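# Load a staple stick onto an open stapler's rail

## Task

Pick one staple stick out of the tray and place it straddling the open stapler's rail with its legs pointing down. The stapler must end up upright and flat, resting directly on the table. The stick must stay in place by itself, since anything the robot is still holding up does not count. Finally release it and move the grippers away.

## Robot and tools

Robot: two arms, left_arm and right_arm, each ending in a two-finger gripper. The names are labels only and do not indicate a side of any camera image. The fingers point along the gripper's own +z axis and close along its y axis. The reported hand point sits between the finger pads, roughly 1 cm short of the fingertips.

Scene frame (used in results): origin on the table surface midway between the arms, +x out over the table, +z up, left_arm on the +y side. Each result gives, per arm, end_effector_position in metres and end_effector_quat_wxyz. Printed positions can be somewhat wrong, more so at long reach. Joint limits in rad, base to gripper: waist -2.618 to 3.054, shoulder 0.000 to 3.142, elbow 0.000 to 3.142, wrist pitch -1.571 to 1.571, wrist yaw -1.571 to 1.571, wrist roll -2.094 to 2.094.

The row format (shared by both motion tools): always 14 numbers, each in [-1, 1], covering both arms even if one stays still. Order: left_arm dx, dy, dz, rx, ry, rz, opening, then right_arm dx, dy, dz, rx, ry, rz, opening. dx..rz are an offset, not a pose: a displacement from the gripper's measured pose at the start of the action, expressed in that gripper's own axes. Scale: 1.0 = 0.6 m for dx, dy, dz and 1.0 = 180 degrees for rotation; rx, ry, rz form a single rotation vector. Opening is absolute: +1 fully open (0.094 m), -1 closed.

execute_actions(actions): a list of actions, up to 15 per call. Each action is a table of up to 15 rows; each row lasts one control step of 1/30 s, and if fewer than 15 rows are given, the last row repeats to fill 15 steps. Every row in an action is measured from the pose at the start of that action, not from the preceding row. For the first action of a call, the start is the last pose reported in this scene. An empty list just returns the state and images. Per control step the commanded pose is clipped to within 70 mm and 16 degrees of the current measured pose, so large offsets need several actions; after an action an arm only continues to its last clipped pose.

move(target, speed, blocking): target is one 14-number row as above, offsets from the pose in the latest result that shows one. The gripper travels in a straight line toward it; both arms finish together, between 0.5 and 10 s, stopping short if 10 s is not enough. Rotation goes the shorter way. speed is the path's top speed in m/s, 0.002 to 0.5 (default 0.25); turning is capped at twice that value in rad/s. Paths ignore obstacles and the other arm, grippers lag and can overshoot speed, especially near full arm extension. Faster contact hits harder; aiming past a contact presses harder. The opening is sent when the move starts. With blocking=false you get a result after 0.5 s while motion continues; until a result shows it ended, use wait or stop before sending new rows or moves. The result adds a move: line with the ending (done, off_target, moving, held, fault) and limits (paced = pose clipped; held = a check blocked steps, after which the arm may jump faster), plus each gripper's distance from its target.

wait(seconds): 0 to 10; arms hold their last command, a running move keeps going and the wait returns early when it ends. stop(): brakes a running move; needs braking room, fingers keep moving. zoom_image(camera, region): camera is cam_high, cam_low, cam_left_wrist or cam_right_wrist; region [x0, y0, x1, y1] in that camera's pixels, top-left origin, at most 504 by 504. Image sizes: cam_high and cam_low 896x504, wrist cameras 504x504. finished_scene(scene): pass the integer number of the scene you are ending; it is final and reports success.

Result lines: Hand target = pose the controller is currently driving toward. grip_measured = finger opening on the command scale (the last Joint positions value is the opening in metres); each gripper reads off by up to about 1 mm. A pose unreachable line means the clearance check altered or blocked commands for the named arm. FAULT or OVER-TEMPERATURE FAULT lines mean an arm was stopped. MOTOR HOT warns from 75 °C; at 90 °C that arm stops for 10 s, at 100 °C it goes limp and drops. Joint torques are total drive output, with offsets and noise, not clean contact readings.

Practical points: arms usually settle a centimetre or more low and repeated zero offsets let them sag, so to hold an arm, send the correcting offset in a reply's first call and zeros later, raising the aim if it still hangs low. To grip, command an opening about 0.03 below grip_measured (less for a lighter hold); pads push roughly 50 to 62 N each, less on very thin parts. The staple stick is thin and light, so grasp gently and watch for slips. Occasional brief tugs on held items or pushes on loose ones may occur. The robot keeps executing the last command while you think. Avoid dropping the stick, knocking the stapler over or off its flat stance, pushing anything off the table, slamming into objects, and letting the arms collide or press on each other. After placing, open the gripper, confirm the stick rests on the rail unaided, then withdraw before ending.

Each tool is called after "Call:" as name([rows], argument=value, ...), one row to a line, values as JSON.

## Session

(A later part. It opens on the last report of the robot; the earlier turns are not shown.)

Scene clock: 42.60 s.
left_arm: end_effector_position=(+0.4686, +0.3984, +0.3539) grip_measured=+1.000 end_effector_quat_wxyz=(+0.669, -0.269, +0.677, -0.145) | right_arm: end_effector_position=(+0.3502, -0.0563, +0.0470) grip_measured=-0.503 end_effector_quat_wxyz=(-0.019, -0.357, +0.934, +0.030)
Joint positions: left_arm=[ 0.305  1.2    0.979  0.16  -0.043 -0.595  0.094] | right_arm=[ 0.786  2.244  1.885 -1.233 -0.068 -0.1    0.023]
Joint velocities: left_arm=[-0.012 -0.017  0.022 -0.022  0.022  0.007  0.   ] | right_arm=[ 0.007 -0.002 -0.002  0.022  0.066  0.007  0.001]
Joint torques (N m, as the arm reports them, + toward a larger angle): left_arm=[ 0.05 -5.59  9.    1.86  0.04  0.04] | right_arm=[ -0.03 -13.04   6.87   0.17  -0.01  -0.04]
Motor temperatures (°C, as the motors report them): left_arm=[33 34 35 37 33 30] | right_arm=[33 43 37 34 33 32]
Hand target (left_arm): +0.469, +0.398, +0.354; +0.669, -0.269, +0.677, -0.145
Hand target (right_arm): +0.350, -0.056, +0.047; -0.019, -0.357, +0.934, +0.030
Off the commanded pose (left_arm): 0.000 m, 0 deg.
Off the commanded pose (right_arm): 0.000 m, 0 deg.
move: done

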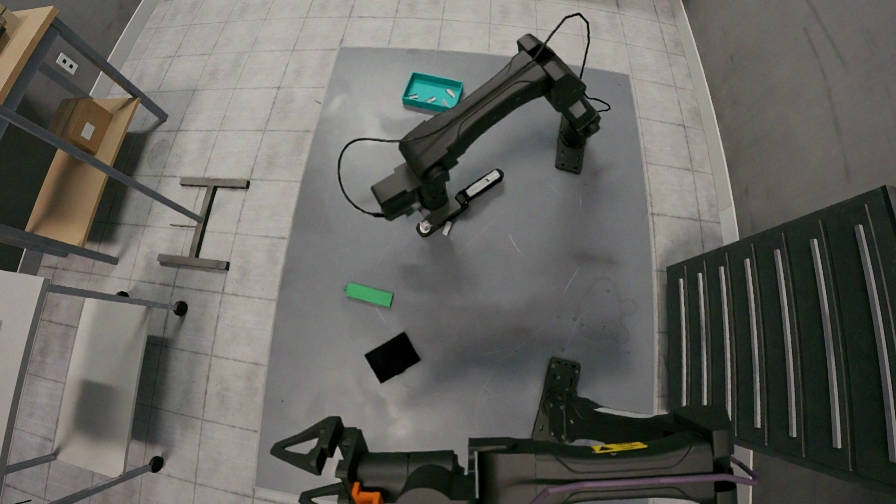

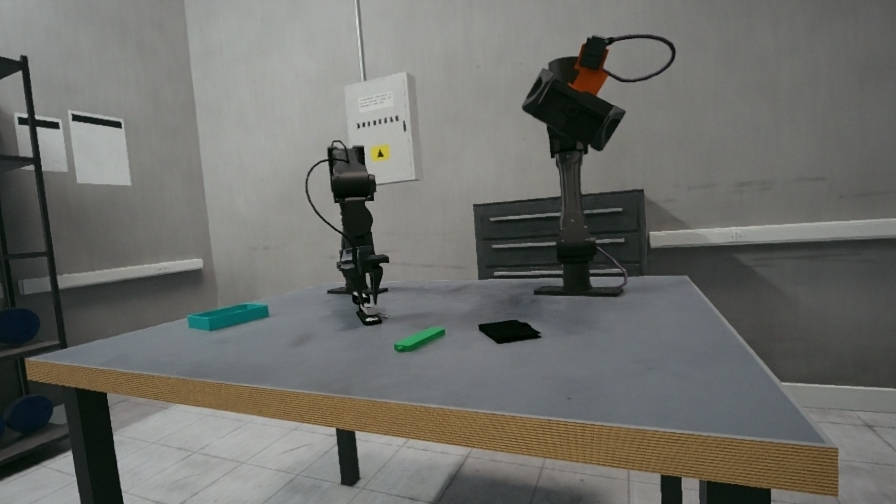

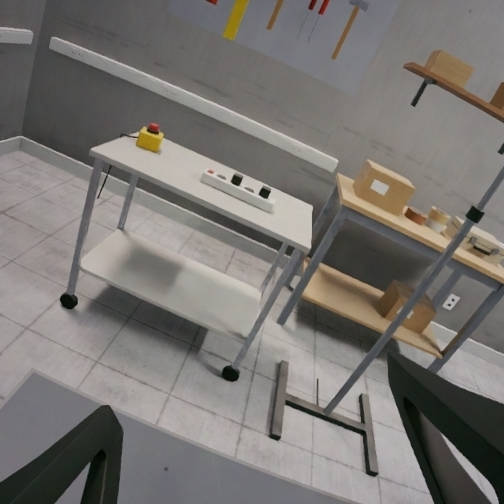

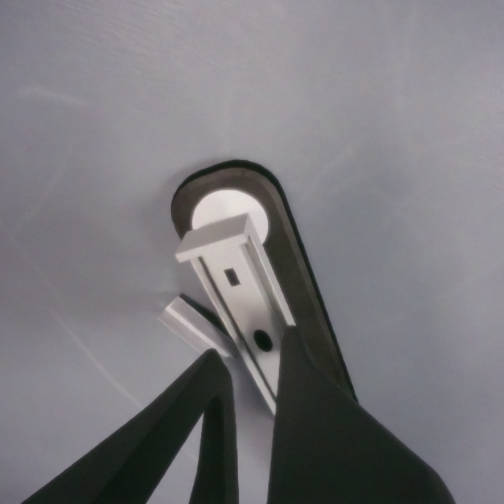

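Call:
move(target=[0,0,0,0,0,0,1,0,0,-0.1,0,0,0,-0.2], speed=0.15)

Call:
move(target=[0,0,0,0,0,0,1,0.39,-0.423,0.03,0.022,-0.012,0,-0.2], speed=0.3)

Scene clock: 43.97 s.
left_arm: end_effector_position=(+0.4686, +0.3984, +0.3539) grip_measured=+1.000 end_effector_quat_wxyz=(+0.669, -0.269, +0.677, -0.145) | right_arm: end_effector_position=(+0.3462, -0.0591, +0.0995) grip_measured=-0.203 end_effector_quat_wxyz=(-0.030, -0.357, +0.933, +0.027)
Joint positions: left_arm=[ 0.305  1.2    0.979  0.16  -0.043 -0.595  0.094] | right_arm=[ 0.786  2.244  2.093 -1.464 -0.068 -0.103  0.037]
Joint velocities: left_arm=[-0.007  0.002  0.007 -0.051  0.007 -0.022  0.   ] | right_arm=[ 0.007  0.017  0.007 -0.007  0.051 -0.007  0.   ]
Joint torques (N m, as the arm reports them, + toward a larger angle): left_arm=[-0.16 -5.38  8.97  1.89 -0.02  0.02] | right_arm=[ -0.69 -12.84   9.53   0.04   0.01  -0.12]
Motor temperatures (°C, as the motors report them): left_arm=[33 34 35 37 33 30] | right_arm=[33 43 37 34 33 32]
Hand target (left_arm): +0.469, +0.398, +0.354; +0.669, -0.269, +0.677, -0.145
Hand target (right_arm): +0.353, -0.059, +0.107; -0.019, -0.356, +0.934, +0.030
Off the commanded pose (left_arm): 0.000 m, 0 deg.
Off the commanded pose (right_arm): 0.010 m, 1 deg.
move: done

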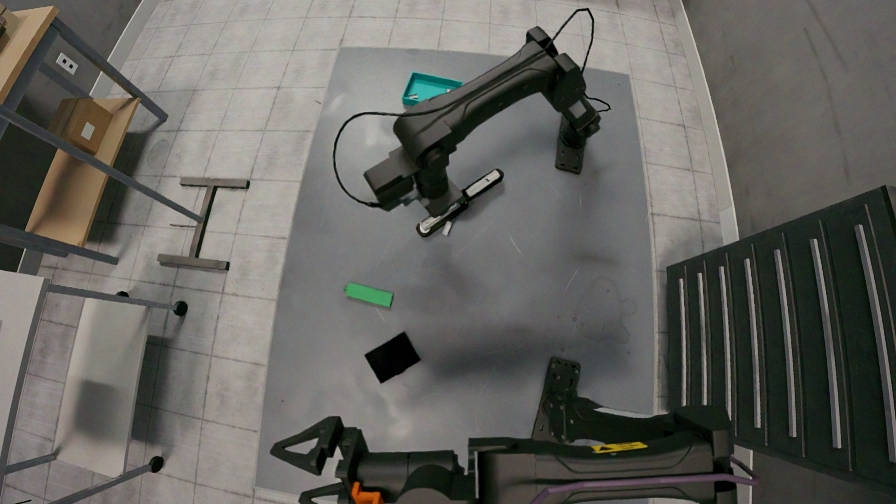

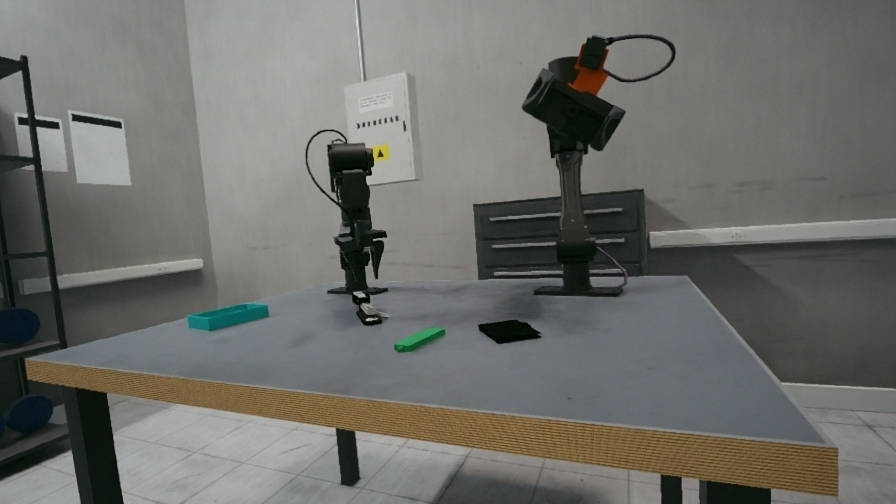

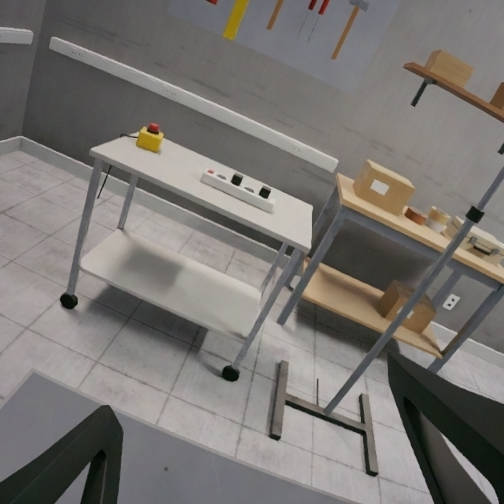

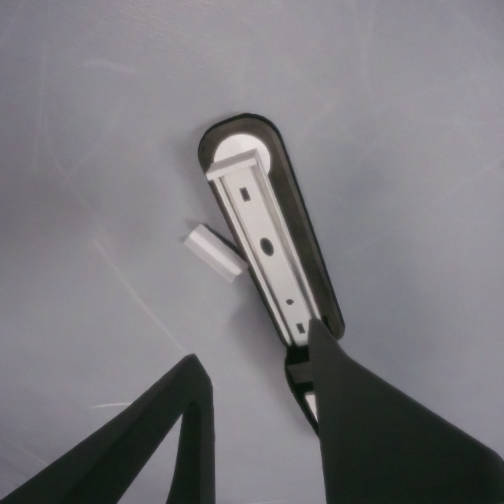

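Scene clock: 45.80 s.
left_arm: end_effector_position=(+0.4686, +0.3984, +0.3539) grip_measured=+1.000 end_effector_quat_wxyz=(+0.669, -0.269, +0.677, -0.145) | right_arm: end_effector_position=(+0.3408, -0.4080, +0.0768) grip_measured=-0.203 end_effector_quat_wxyz=(-0.001, -0.352, +0.936, -0.003)
Joint positions: left_arm=[ 0.305  1.2    0.979  0.16  -0.043 -0.595  0.094] | right_arm=[-0.105  1.852  1.424 -1.141  0.006 -0.979  0.037]
Joint velocities: left_arm=[-0.002 -0.002  0.017  0.022  0.037  0.037  0.   ] | right_arm=[-0.007 -0.017 -0.002  0.037  0.081 -0.022  0.   ]
Joint torques (N m, as the arm reports them, + toward a larger angle): left_arm=[-0.22 -5.28  8.96  1.86  0.02 -0.02] | right_arm=[ 0.28 -9.44  6.01  0.27 -0.01 -0.06]
Motor temperatures (°C, as the motors report them): left_arm=[33 35 35 37 33 30] | right_arm=[33 43 37 34 33 32]
Hand target (left_arm): +0.469, +0.398, +0.354; +0.669, -0.269, +0.677, -0.145
Hand target (right_arm): +0.340, -0.405, +0.074; +0.000, -0.358, +0.934, -0.000
Off the commanded pose (left_arm): 0.000 m, 0 deg.
Off the commanded pose (right_arm): 0.007 m, 1 deg.
move: done

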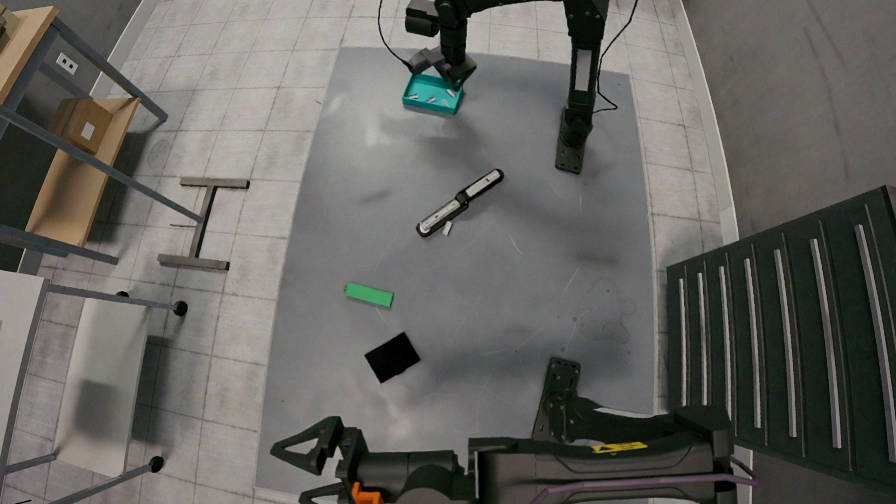

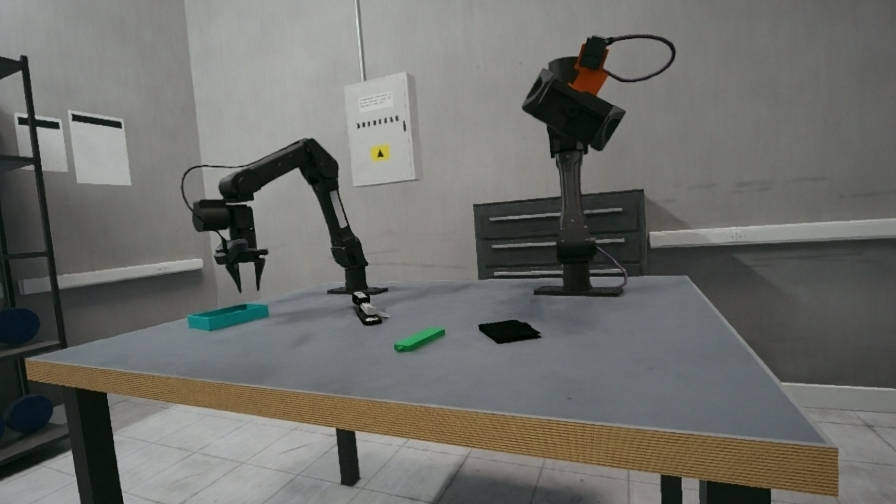

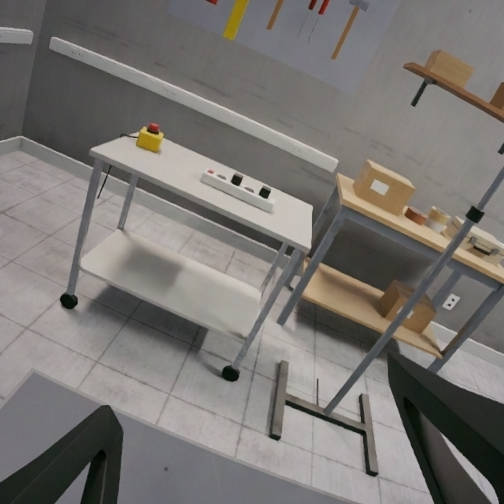

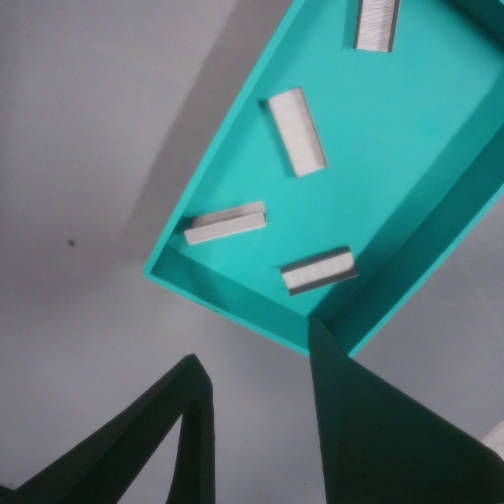

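Call:
zoom_image(camera="cam_right_wrist", region=[140,70,380,310])

Call:
zoom_image(camera="cam_high", region=[410,195,480,245])

Region (140, 70, 380, 310) of cam_right_wrist's 504x504 image, scaled by 2.100, with more detail than that image has.

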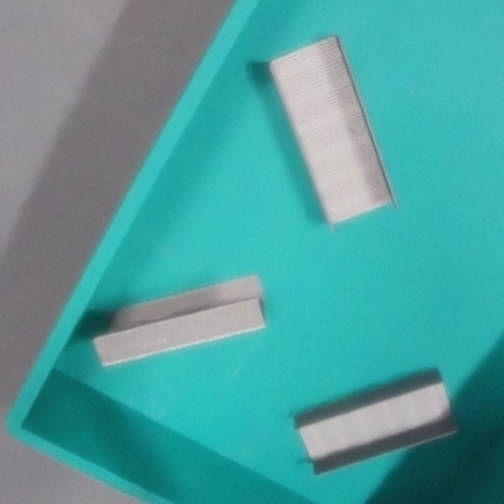

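Region (410, 195, 480, 245) of cam_high's 896x504 image, scaled by 7.200, with more detail than that image has; it fills the top 360 rows of this view, and the rest is white.

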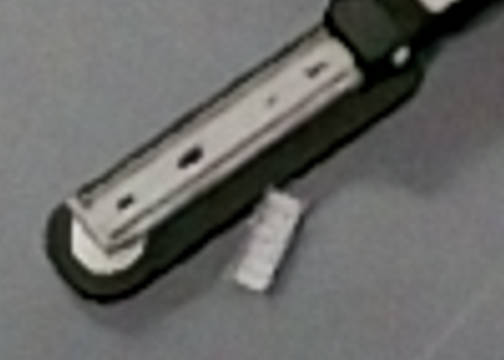

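Call:
move(target=[0,0,0,0,0,0,1,-0.062,-0.004,0.05,0,-0.01,0,-0.7], speed=0.08)

Scene clock: 48.17 s.
left_arm: end_effector_position=(+0.4686, +0.3984, +0.3539) grip_measured=+1.000 end_effector_quat_wxyz=(+0.669, -0.269, +0.677, -0.145) | right_arm: end_effector_position=(+0.3642, -0.3901, +0.0453) grip_measured=-0.697 end_effector_quat_wxyz=(+0.003, -0.352, +0.936, -0.000)
Joint positions: left_arm=[ 0.305  1.2    0.979  0.16  -0.043 -0.595  0.094] | right_arm=[-0.044  1.948  1.424 -1.043 -0.002 -0.918  0.014]
Joint velocities: left_arm=[ 0.017  0.002 -0.002 -0.022  0.007 -0.007  0.   ] | right_arm=[ 0.002  0.007 -0.012  0.037  0.007  0.022 -0.   ]
Joint torques (N m, as the arm reports them, + toward a larger angle): left_arm=[-0.01 -5.3   9.03  1.94  0.03 -0.02] | right_arm=[ 0.53 -9.91  7.45  0.27 -0.15  0.02]
Motor temperatures (°C, as the motors report them): left_arm=[33 35 35 37 33 30] | right_arm=[33 42 37 34 33 32]
Hand target (left_arm): +0.469, +0.398, +0.354; +0.669, -0.269, +0.677, -0.145
Hand target (right_arm): +0.371, -0.385, +0.046; +0.014, -0.352, +0.936, +0.002
Off the commanded pose (left_arm): 0.000 m, 0 deg.
Off the commanded pose (right_arm): 0.008 m, 1 deg.
move: done

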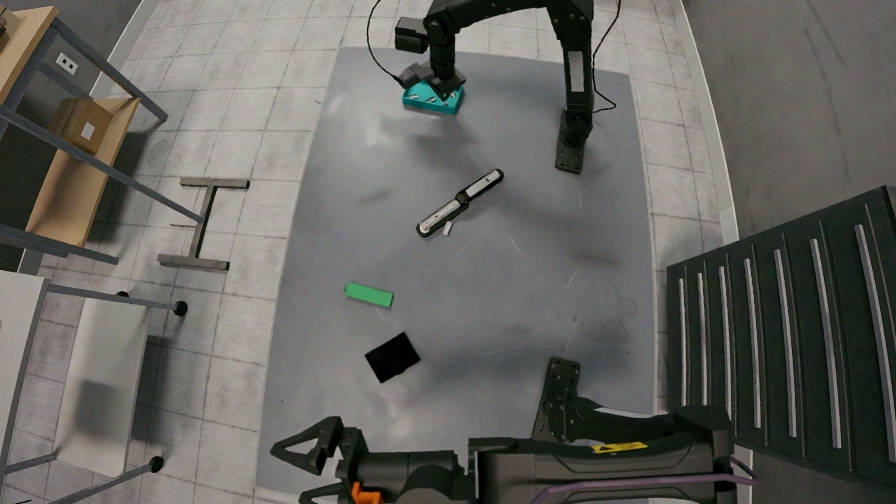

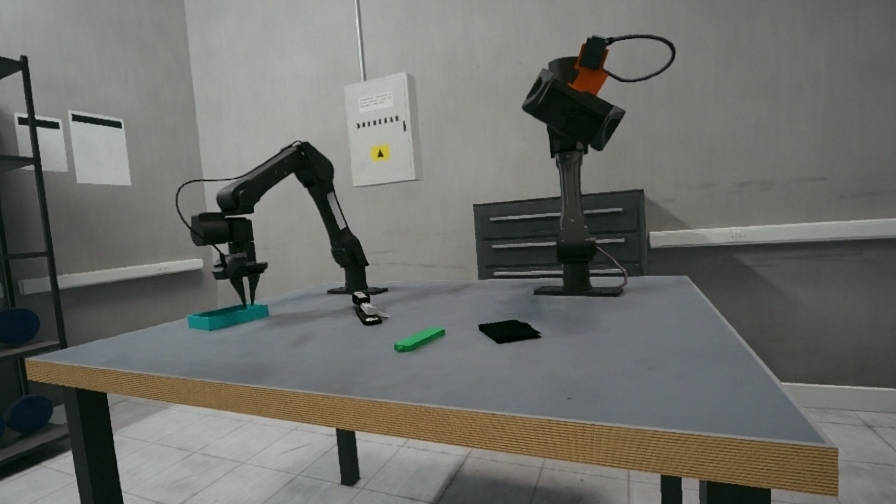

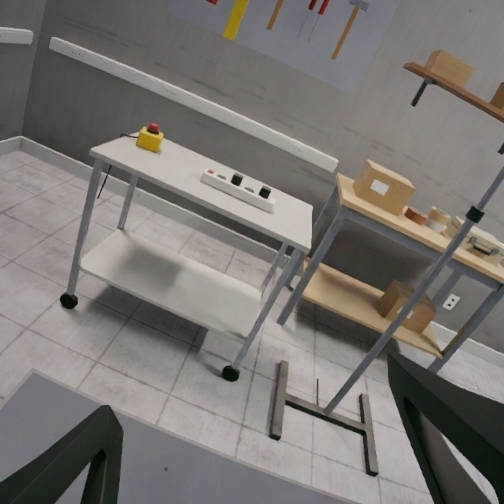

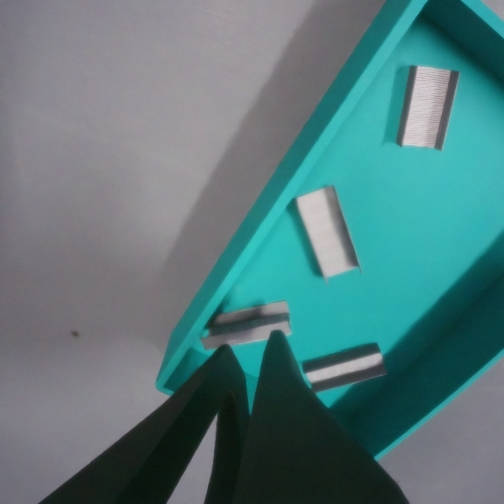

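Call:
execute_actions(actions=[])

Scene clock: 48.73 s.
left_arm: end_effector_position=(+0.4686, +0.3984, +0.3539) grip_measured=+1.000 end_effector_quat_wxyz=(+0.669, -0.269, +0.677, -0.145) | right_arm: end_effector_position=(+0.3645, -0.3902, +0.0453) grip_measured=-0.697 end_effector_quat_wxyz=(+0.003, -0.351, +0.936, -0.001)
Joint positions: left_arm=[ 0.305  1.2    0.979  0.16  -0.043 -0.595  0.094] | right_arm=[-0.044  1.948  1.424 -1.042 -0.002 -0.917  0.014]
Joint velocities: left_arm=[-0.007 -0.022  0.012  0.037  0.007 -0.051  0.   ] | right_arm=[ 0.002  0.007 -0.002  0.022 -0.051  0.007  0.   ]
Joint torques (N m, as the arm reports them, + toward a larger angle): left_arm=[ 0.02 -5.41  8.73  1.87 -0.01  0.09] | right_arm=[  0.43 -10.04   7.4    0.31  -0.14   0.06]
Motor temperatures (°C, as the motors report them): left_arm=[33 35 35 37 33 30] | right_arm=[33 42 37 34 33 32]
Hand target (left_arm): +0.469, +0.398, +0.354; +0.669, -0.269, +0.677, -0.145
Hand target (right_arm): +0.370, -0.385, +0.046; +0.014, -0.352, +0.936, +0.002
Off the commanded pose (left_arm): 0.000 m, 0 deg.
Off the commanded pose (right_arm): 0.008 m, 1 deg.

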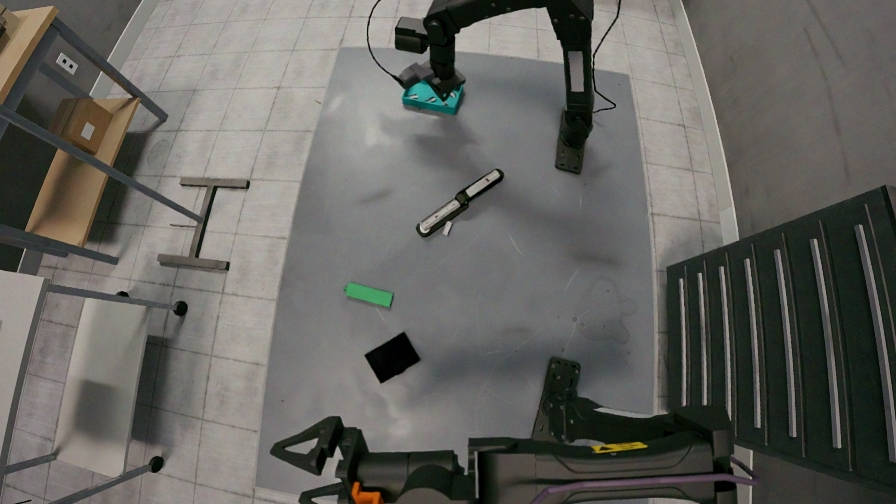

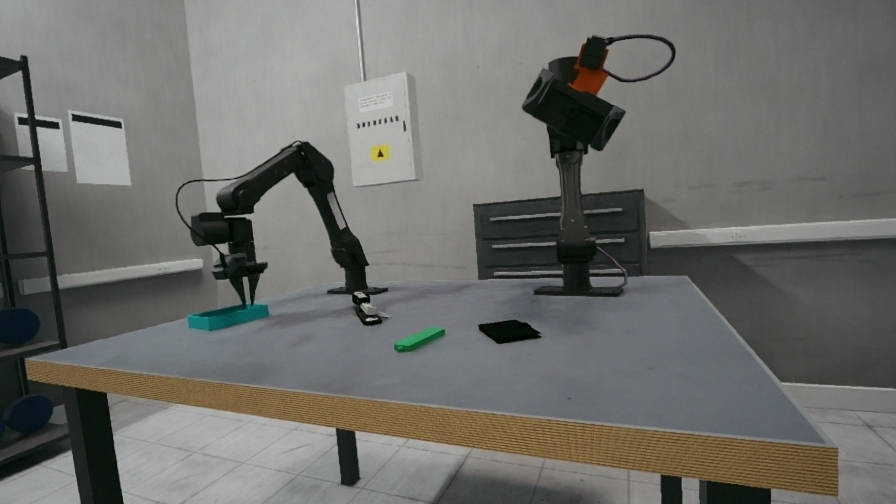

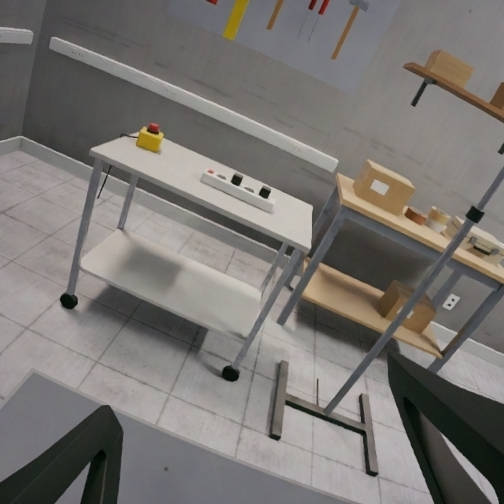

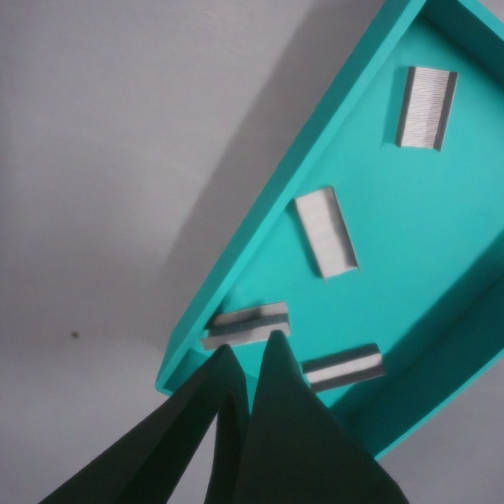

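Call:
zoom_image(camera="cam_low", region=[330,280,420,335])

Call:
zoom_image(camera="cam_right_wrist", region=[150,150,420,420])

Region (330, 280, 420, 335) of cam_low's 896x504 image, scaled by 5.600, with more detail than that image has.

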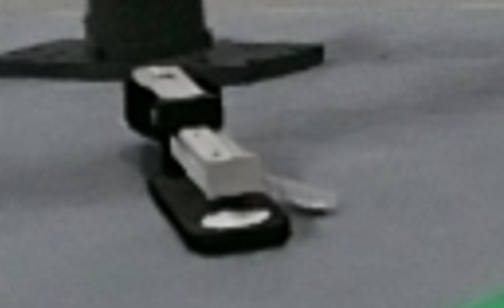

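Region (150, 150, 420, 420) of cam_right_wrist's 504x504 image, scaled by 1.867, with more detail than that image has.

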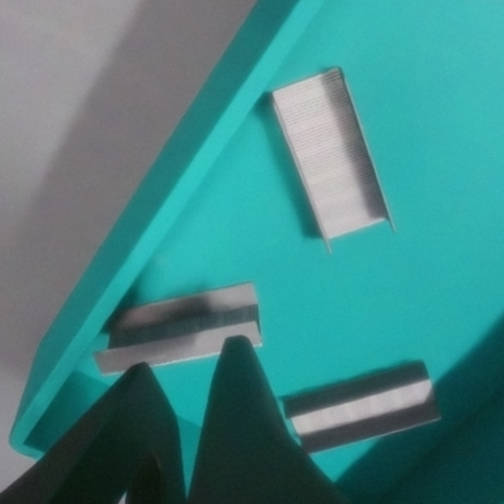

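Call:
move(target=[0,0,0,0,0,0,1,0,0.004,0.03,0,0,0,-0.8], speed=0.02)

Scene clock: 50.13 s.
left_arm: end_effector_position=(+0.4686, +0.3984, +0.3539) grip_measured=+1.000 end_effector_quat_wxyz=(+0.669, -0.269, +0.677, -0.145) | right_arm: end_effector_position=(+0.3673, -0.3907, +0.0344) grip_measured=-0.797 end_effector_quat_wxyz=(+0.009, -0.351, +0.936, -0.005)
Joint positions: left_arm=[ 0.305  1.2    0.979  0.16  -0.043 -0.595  0.094] | right_arm=[-0.044  1.957  1.392 -0.985 -0.002 -0.917  0.01 ]
Joint velocities: left_arm=[-0.012 -0.017 -0.017 -0.066 -0.037 -0.007  0.   ] | right_arm=[-0.002  0.012 -0.007  0.11  -0.051 -0.051 -0.001]
Joint torques (N m, as the arm reports them, + toward a larger angle): left_arm=[ 0.04 -5.56  8.86  1.84  0.04  0.  ] | right_arm=[ 0.32 -9.86  5.03  0.32  0.04 -0.02]
Motor temperatures (°C, as the motors report them): left_arm=[33 35 35 37 33 30] | right_arm=[33 42 37 34 33 32]
Hand target (left_arm): +0.469, +0.398, +0.354; +0.669, -0.269, +0.677, -0.145
Hand target (right_arm): +0.363, -0.388, +0.027; +0.003, -0.351, +0.936, -0.001
Off the commanded pose (left_arm): 0.000 m, 0 deg.
Off the commanded pose (right_arm): 0.009 m, 1 deg.
move: done

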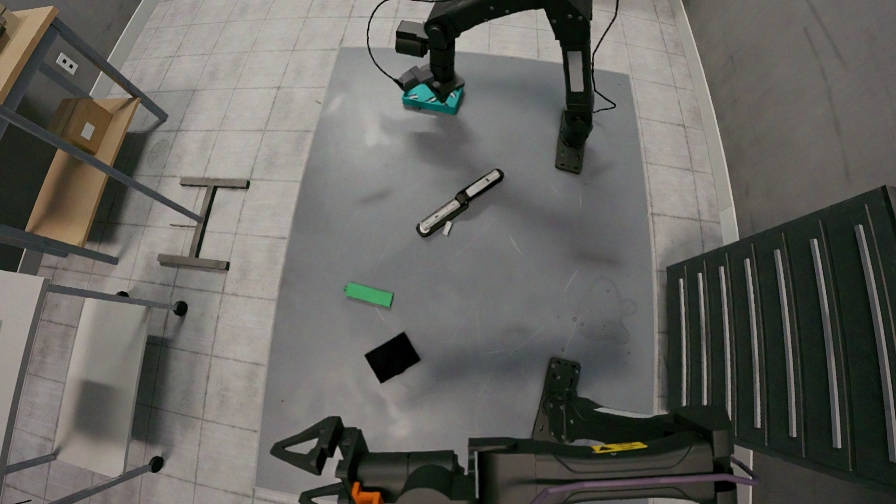

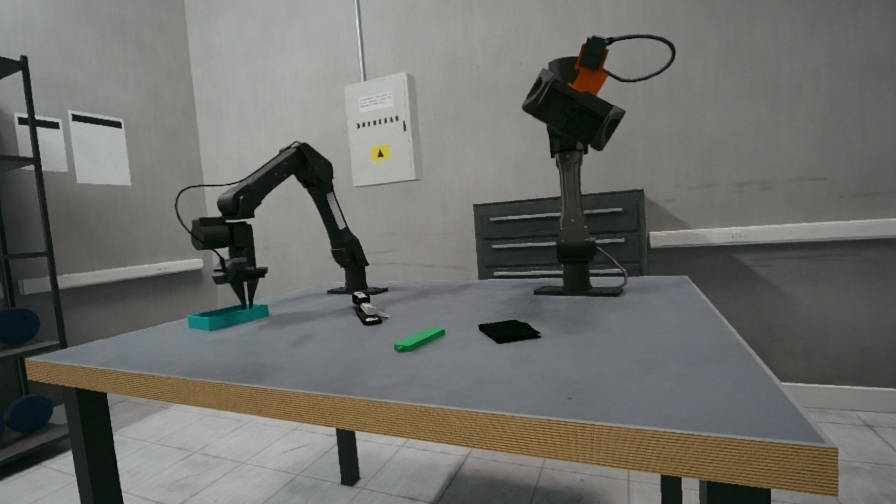

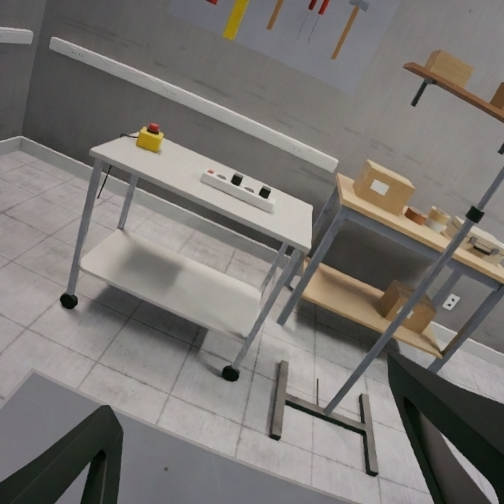

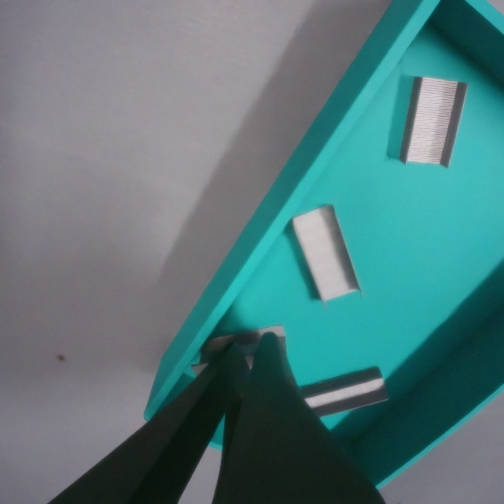

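Call:
move(target=[0,0,0,0,0,0,1,0.028,0.006,0,0,0.012,0,-0.8], speed=0.02)

Scene clock: 51.57 s.
left_arm: end_effector_position=(+0.4686, +0.3984, +0.3539) grip_measured=+1.000 end_effector_quat_wxyz=(+0.669, -0.269, +0.677, -0.145) | right_arm: end_effector_position=(+0.3603, -0.3958, +0.0325) grip_measured=-0.797 end_effector_quat_wxyz=(-0.003, -0.352, +0.936, -0.010)
Joint positions: left_arm=[ 0.305  1.2    0.979  0.16  -0.043 -0.595  0.094] | right_arm=[-0.051  1.951  1.376 -0.99   0.02  -0.927  0.01 ]
Joint velocities: left_arm=[ 0.017 -0.002 -0.007  0.007 -0.066 -0.037  0.   ] | right_arm=[ 0.007 -0.002  0.002 -0.022  0.007 -0.139  0.001]
Joint torques (N m, as the arm reports them, + toward a larger angle): left_arm=[ 0.04 -5.53  8.83  1.87  0.02  0.05] | right_arm=[ -0.9  -11.99   4.98   0.15   0.06  -0.09]
Motor temperatures (°C, as the motors report them): left_arm=[33 35 35 37 33 30] | right_arm=[33 42 37 34 33 32]
Hand target (left_arm): +0.469, +0.398, +0.354; +0.669, -0.269, +0.677, -0.145
Hand target (right_arm): +0.352, -0.399, +0.034; -0.009, -0.351, +0.936, -0.011
Off the commanded pose (left_arm): 0.000 m, 0 deg.
Off the commanded pose (right_arm): 0.009 m, 1 deg.
move: done

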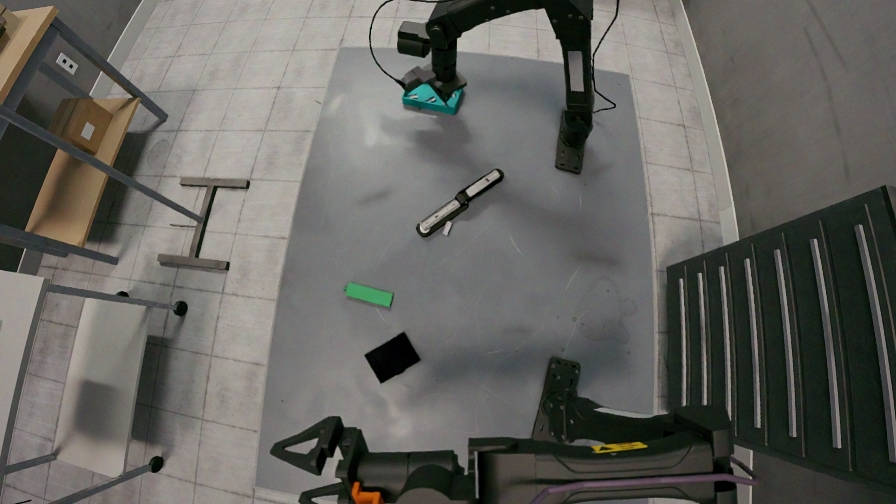

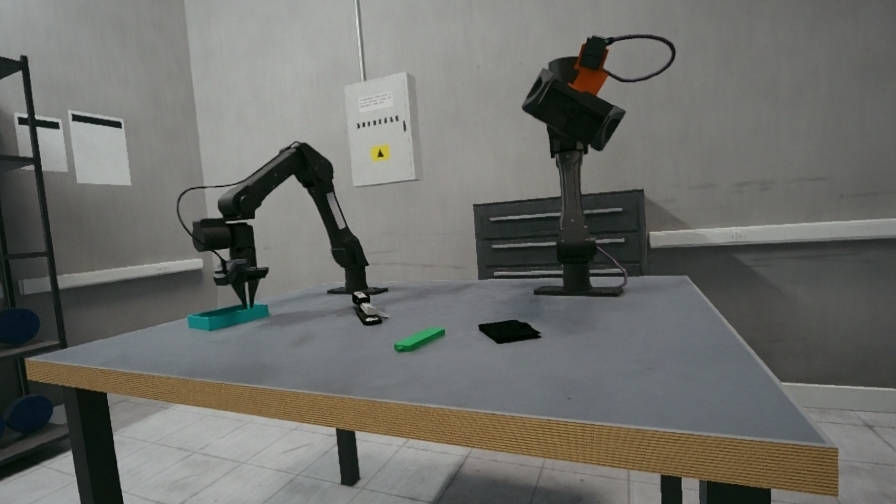

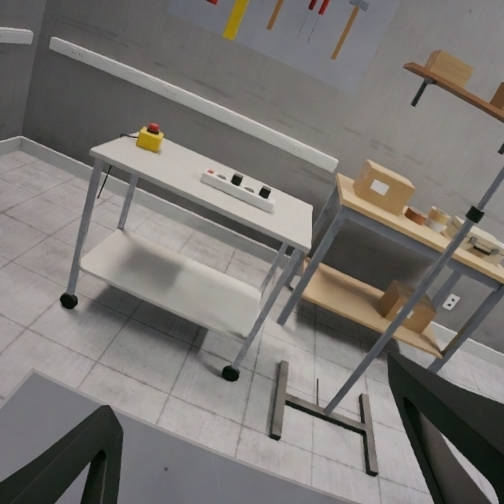

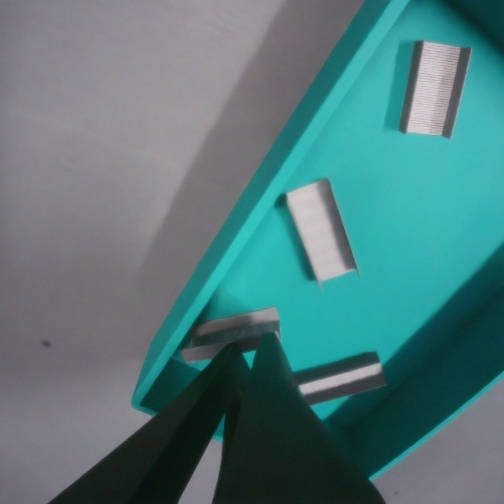

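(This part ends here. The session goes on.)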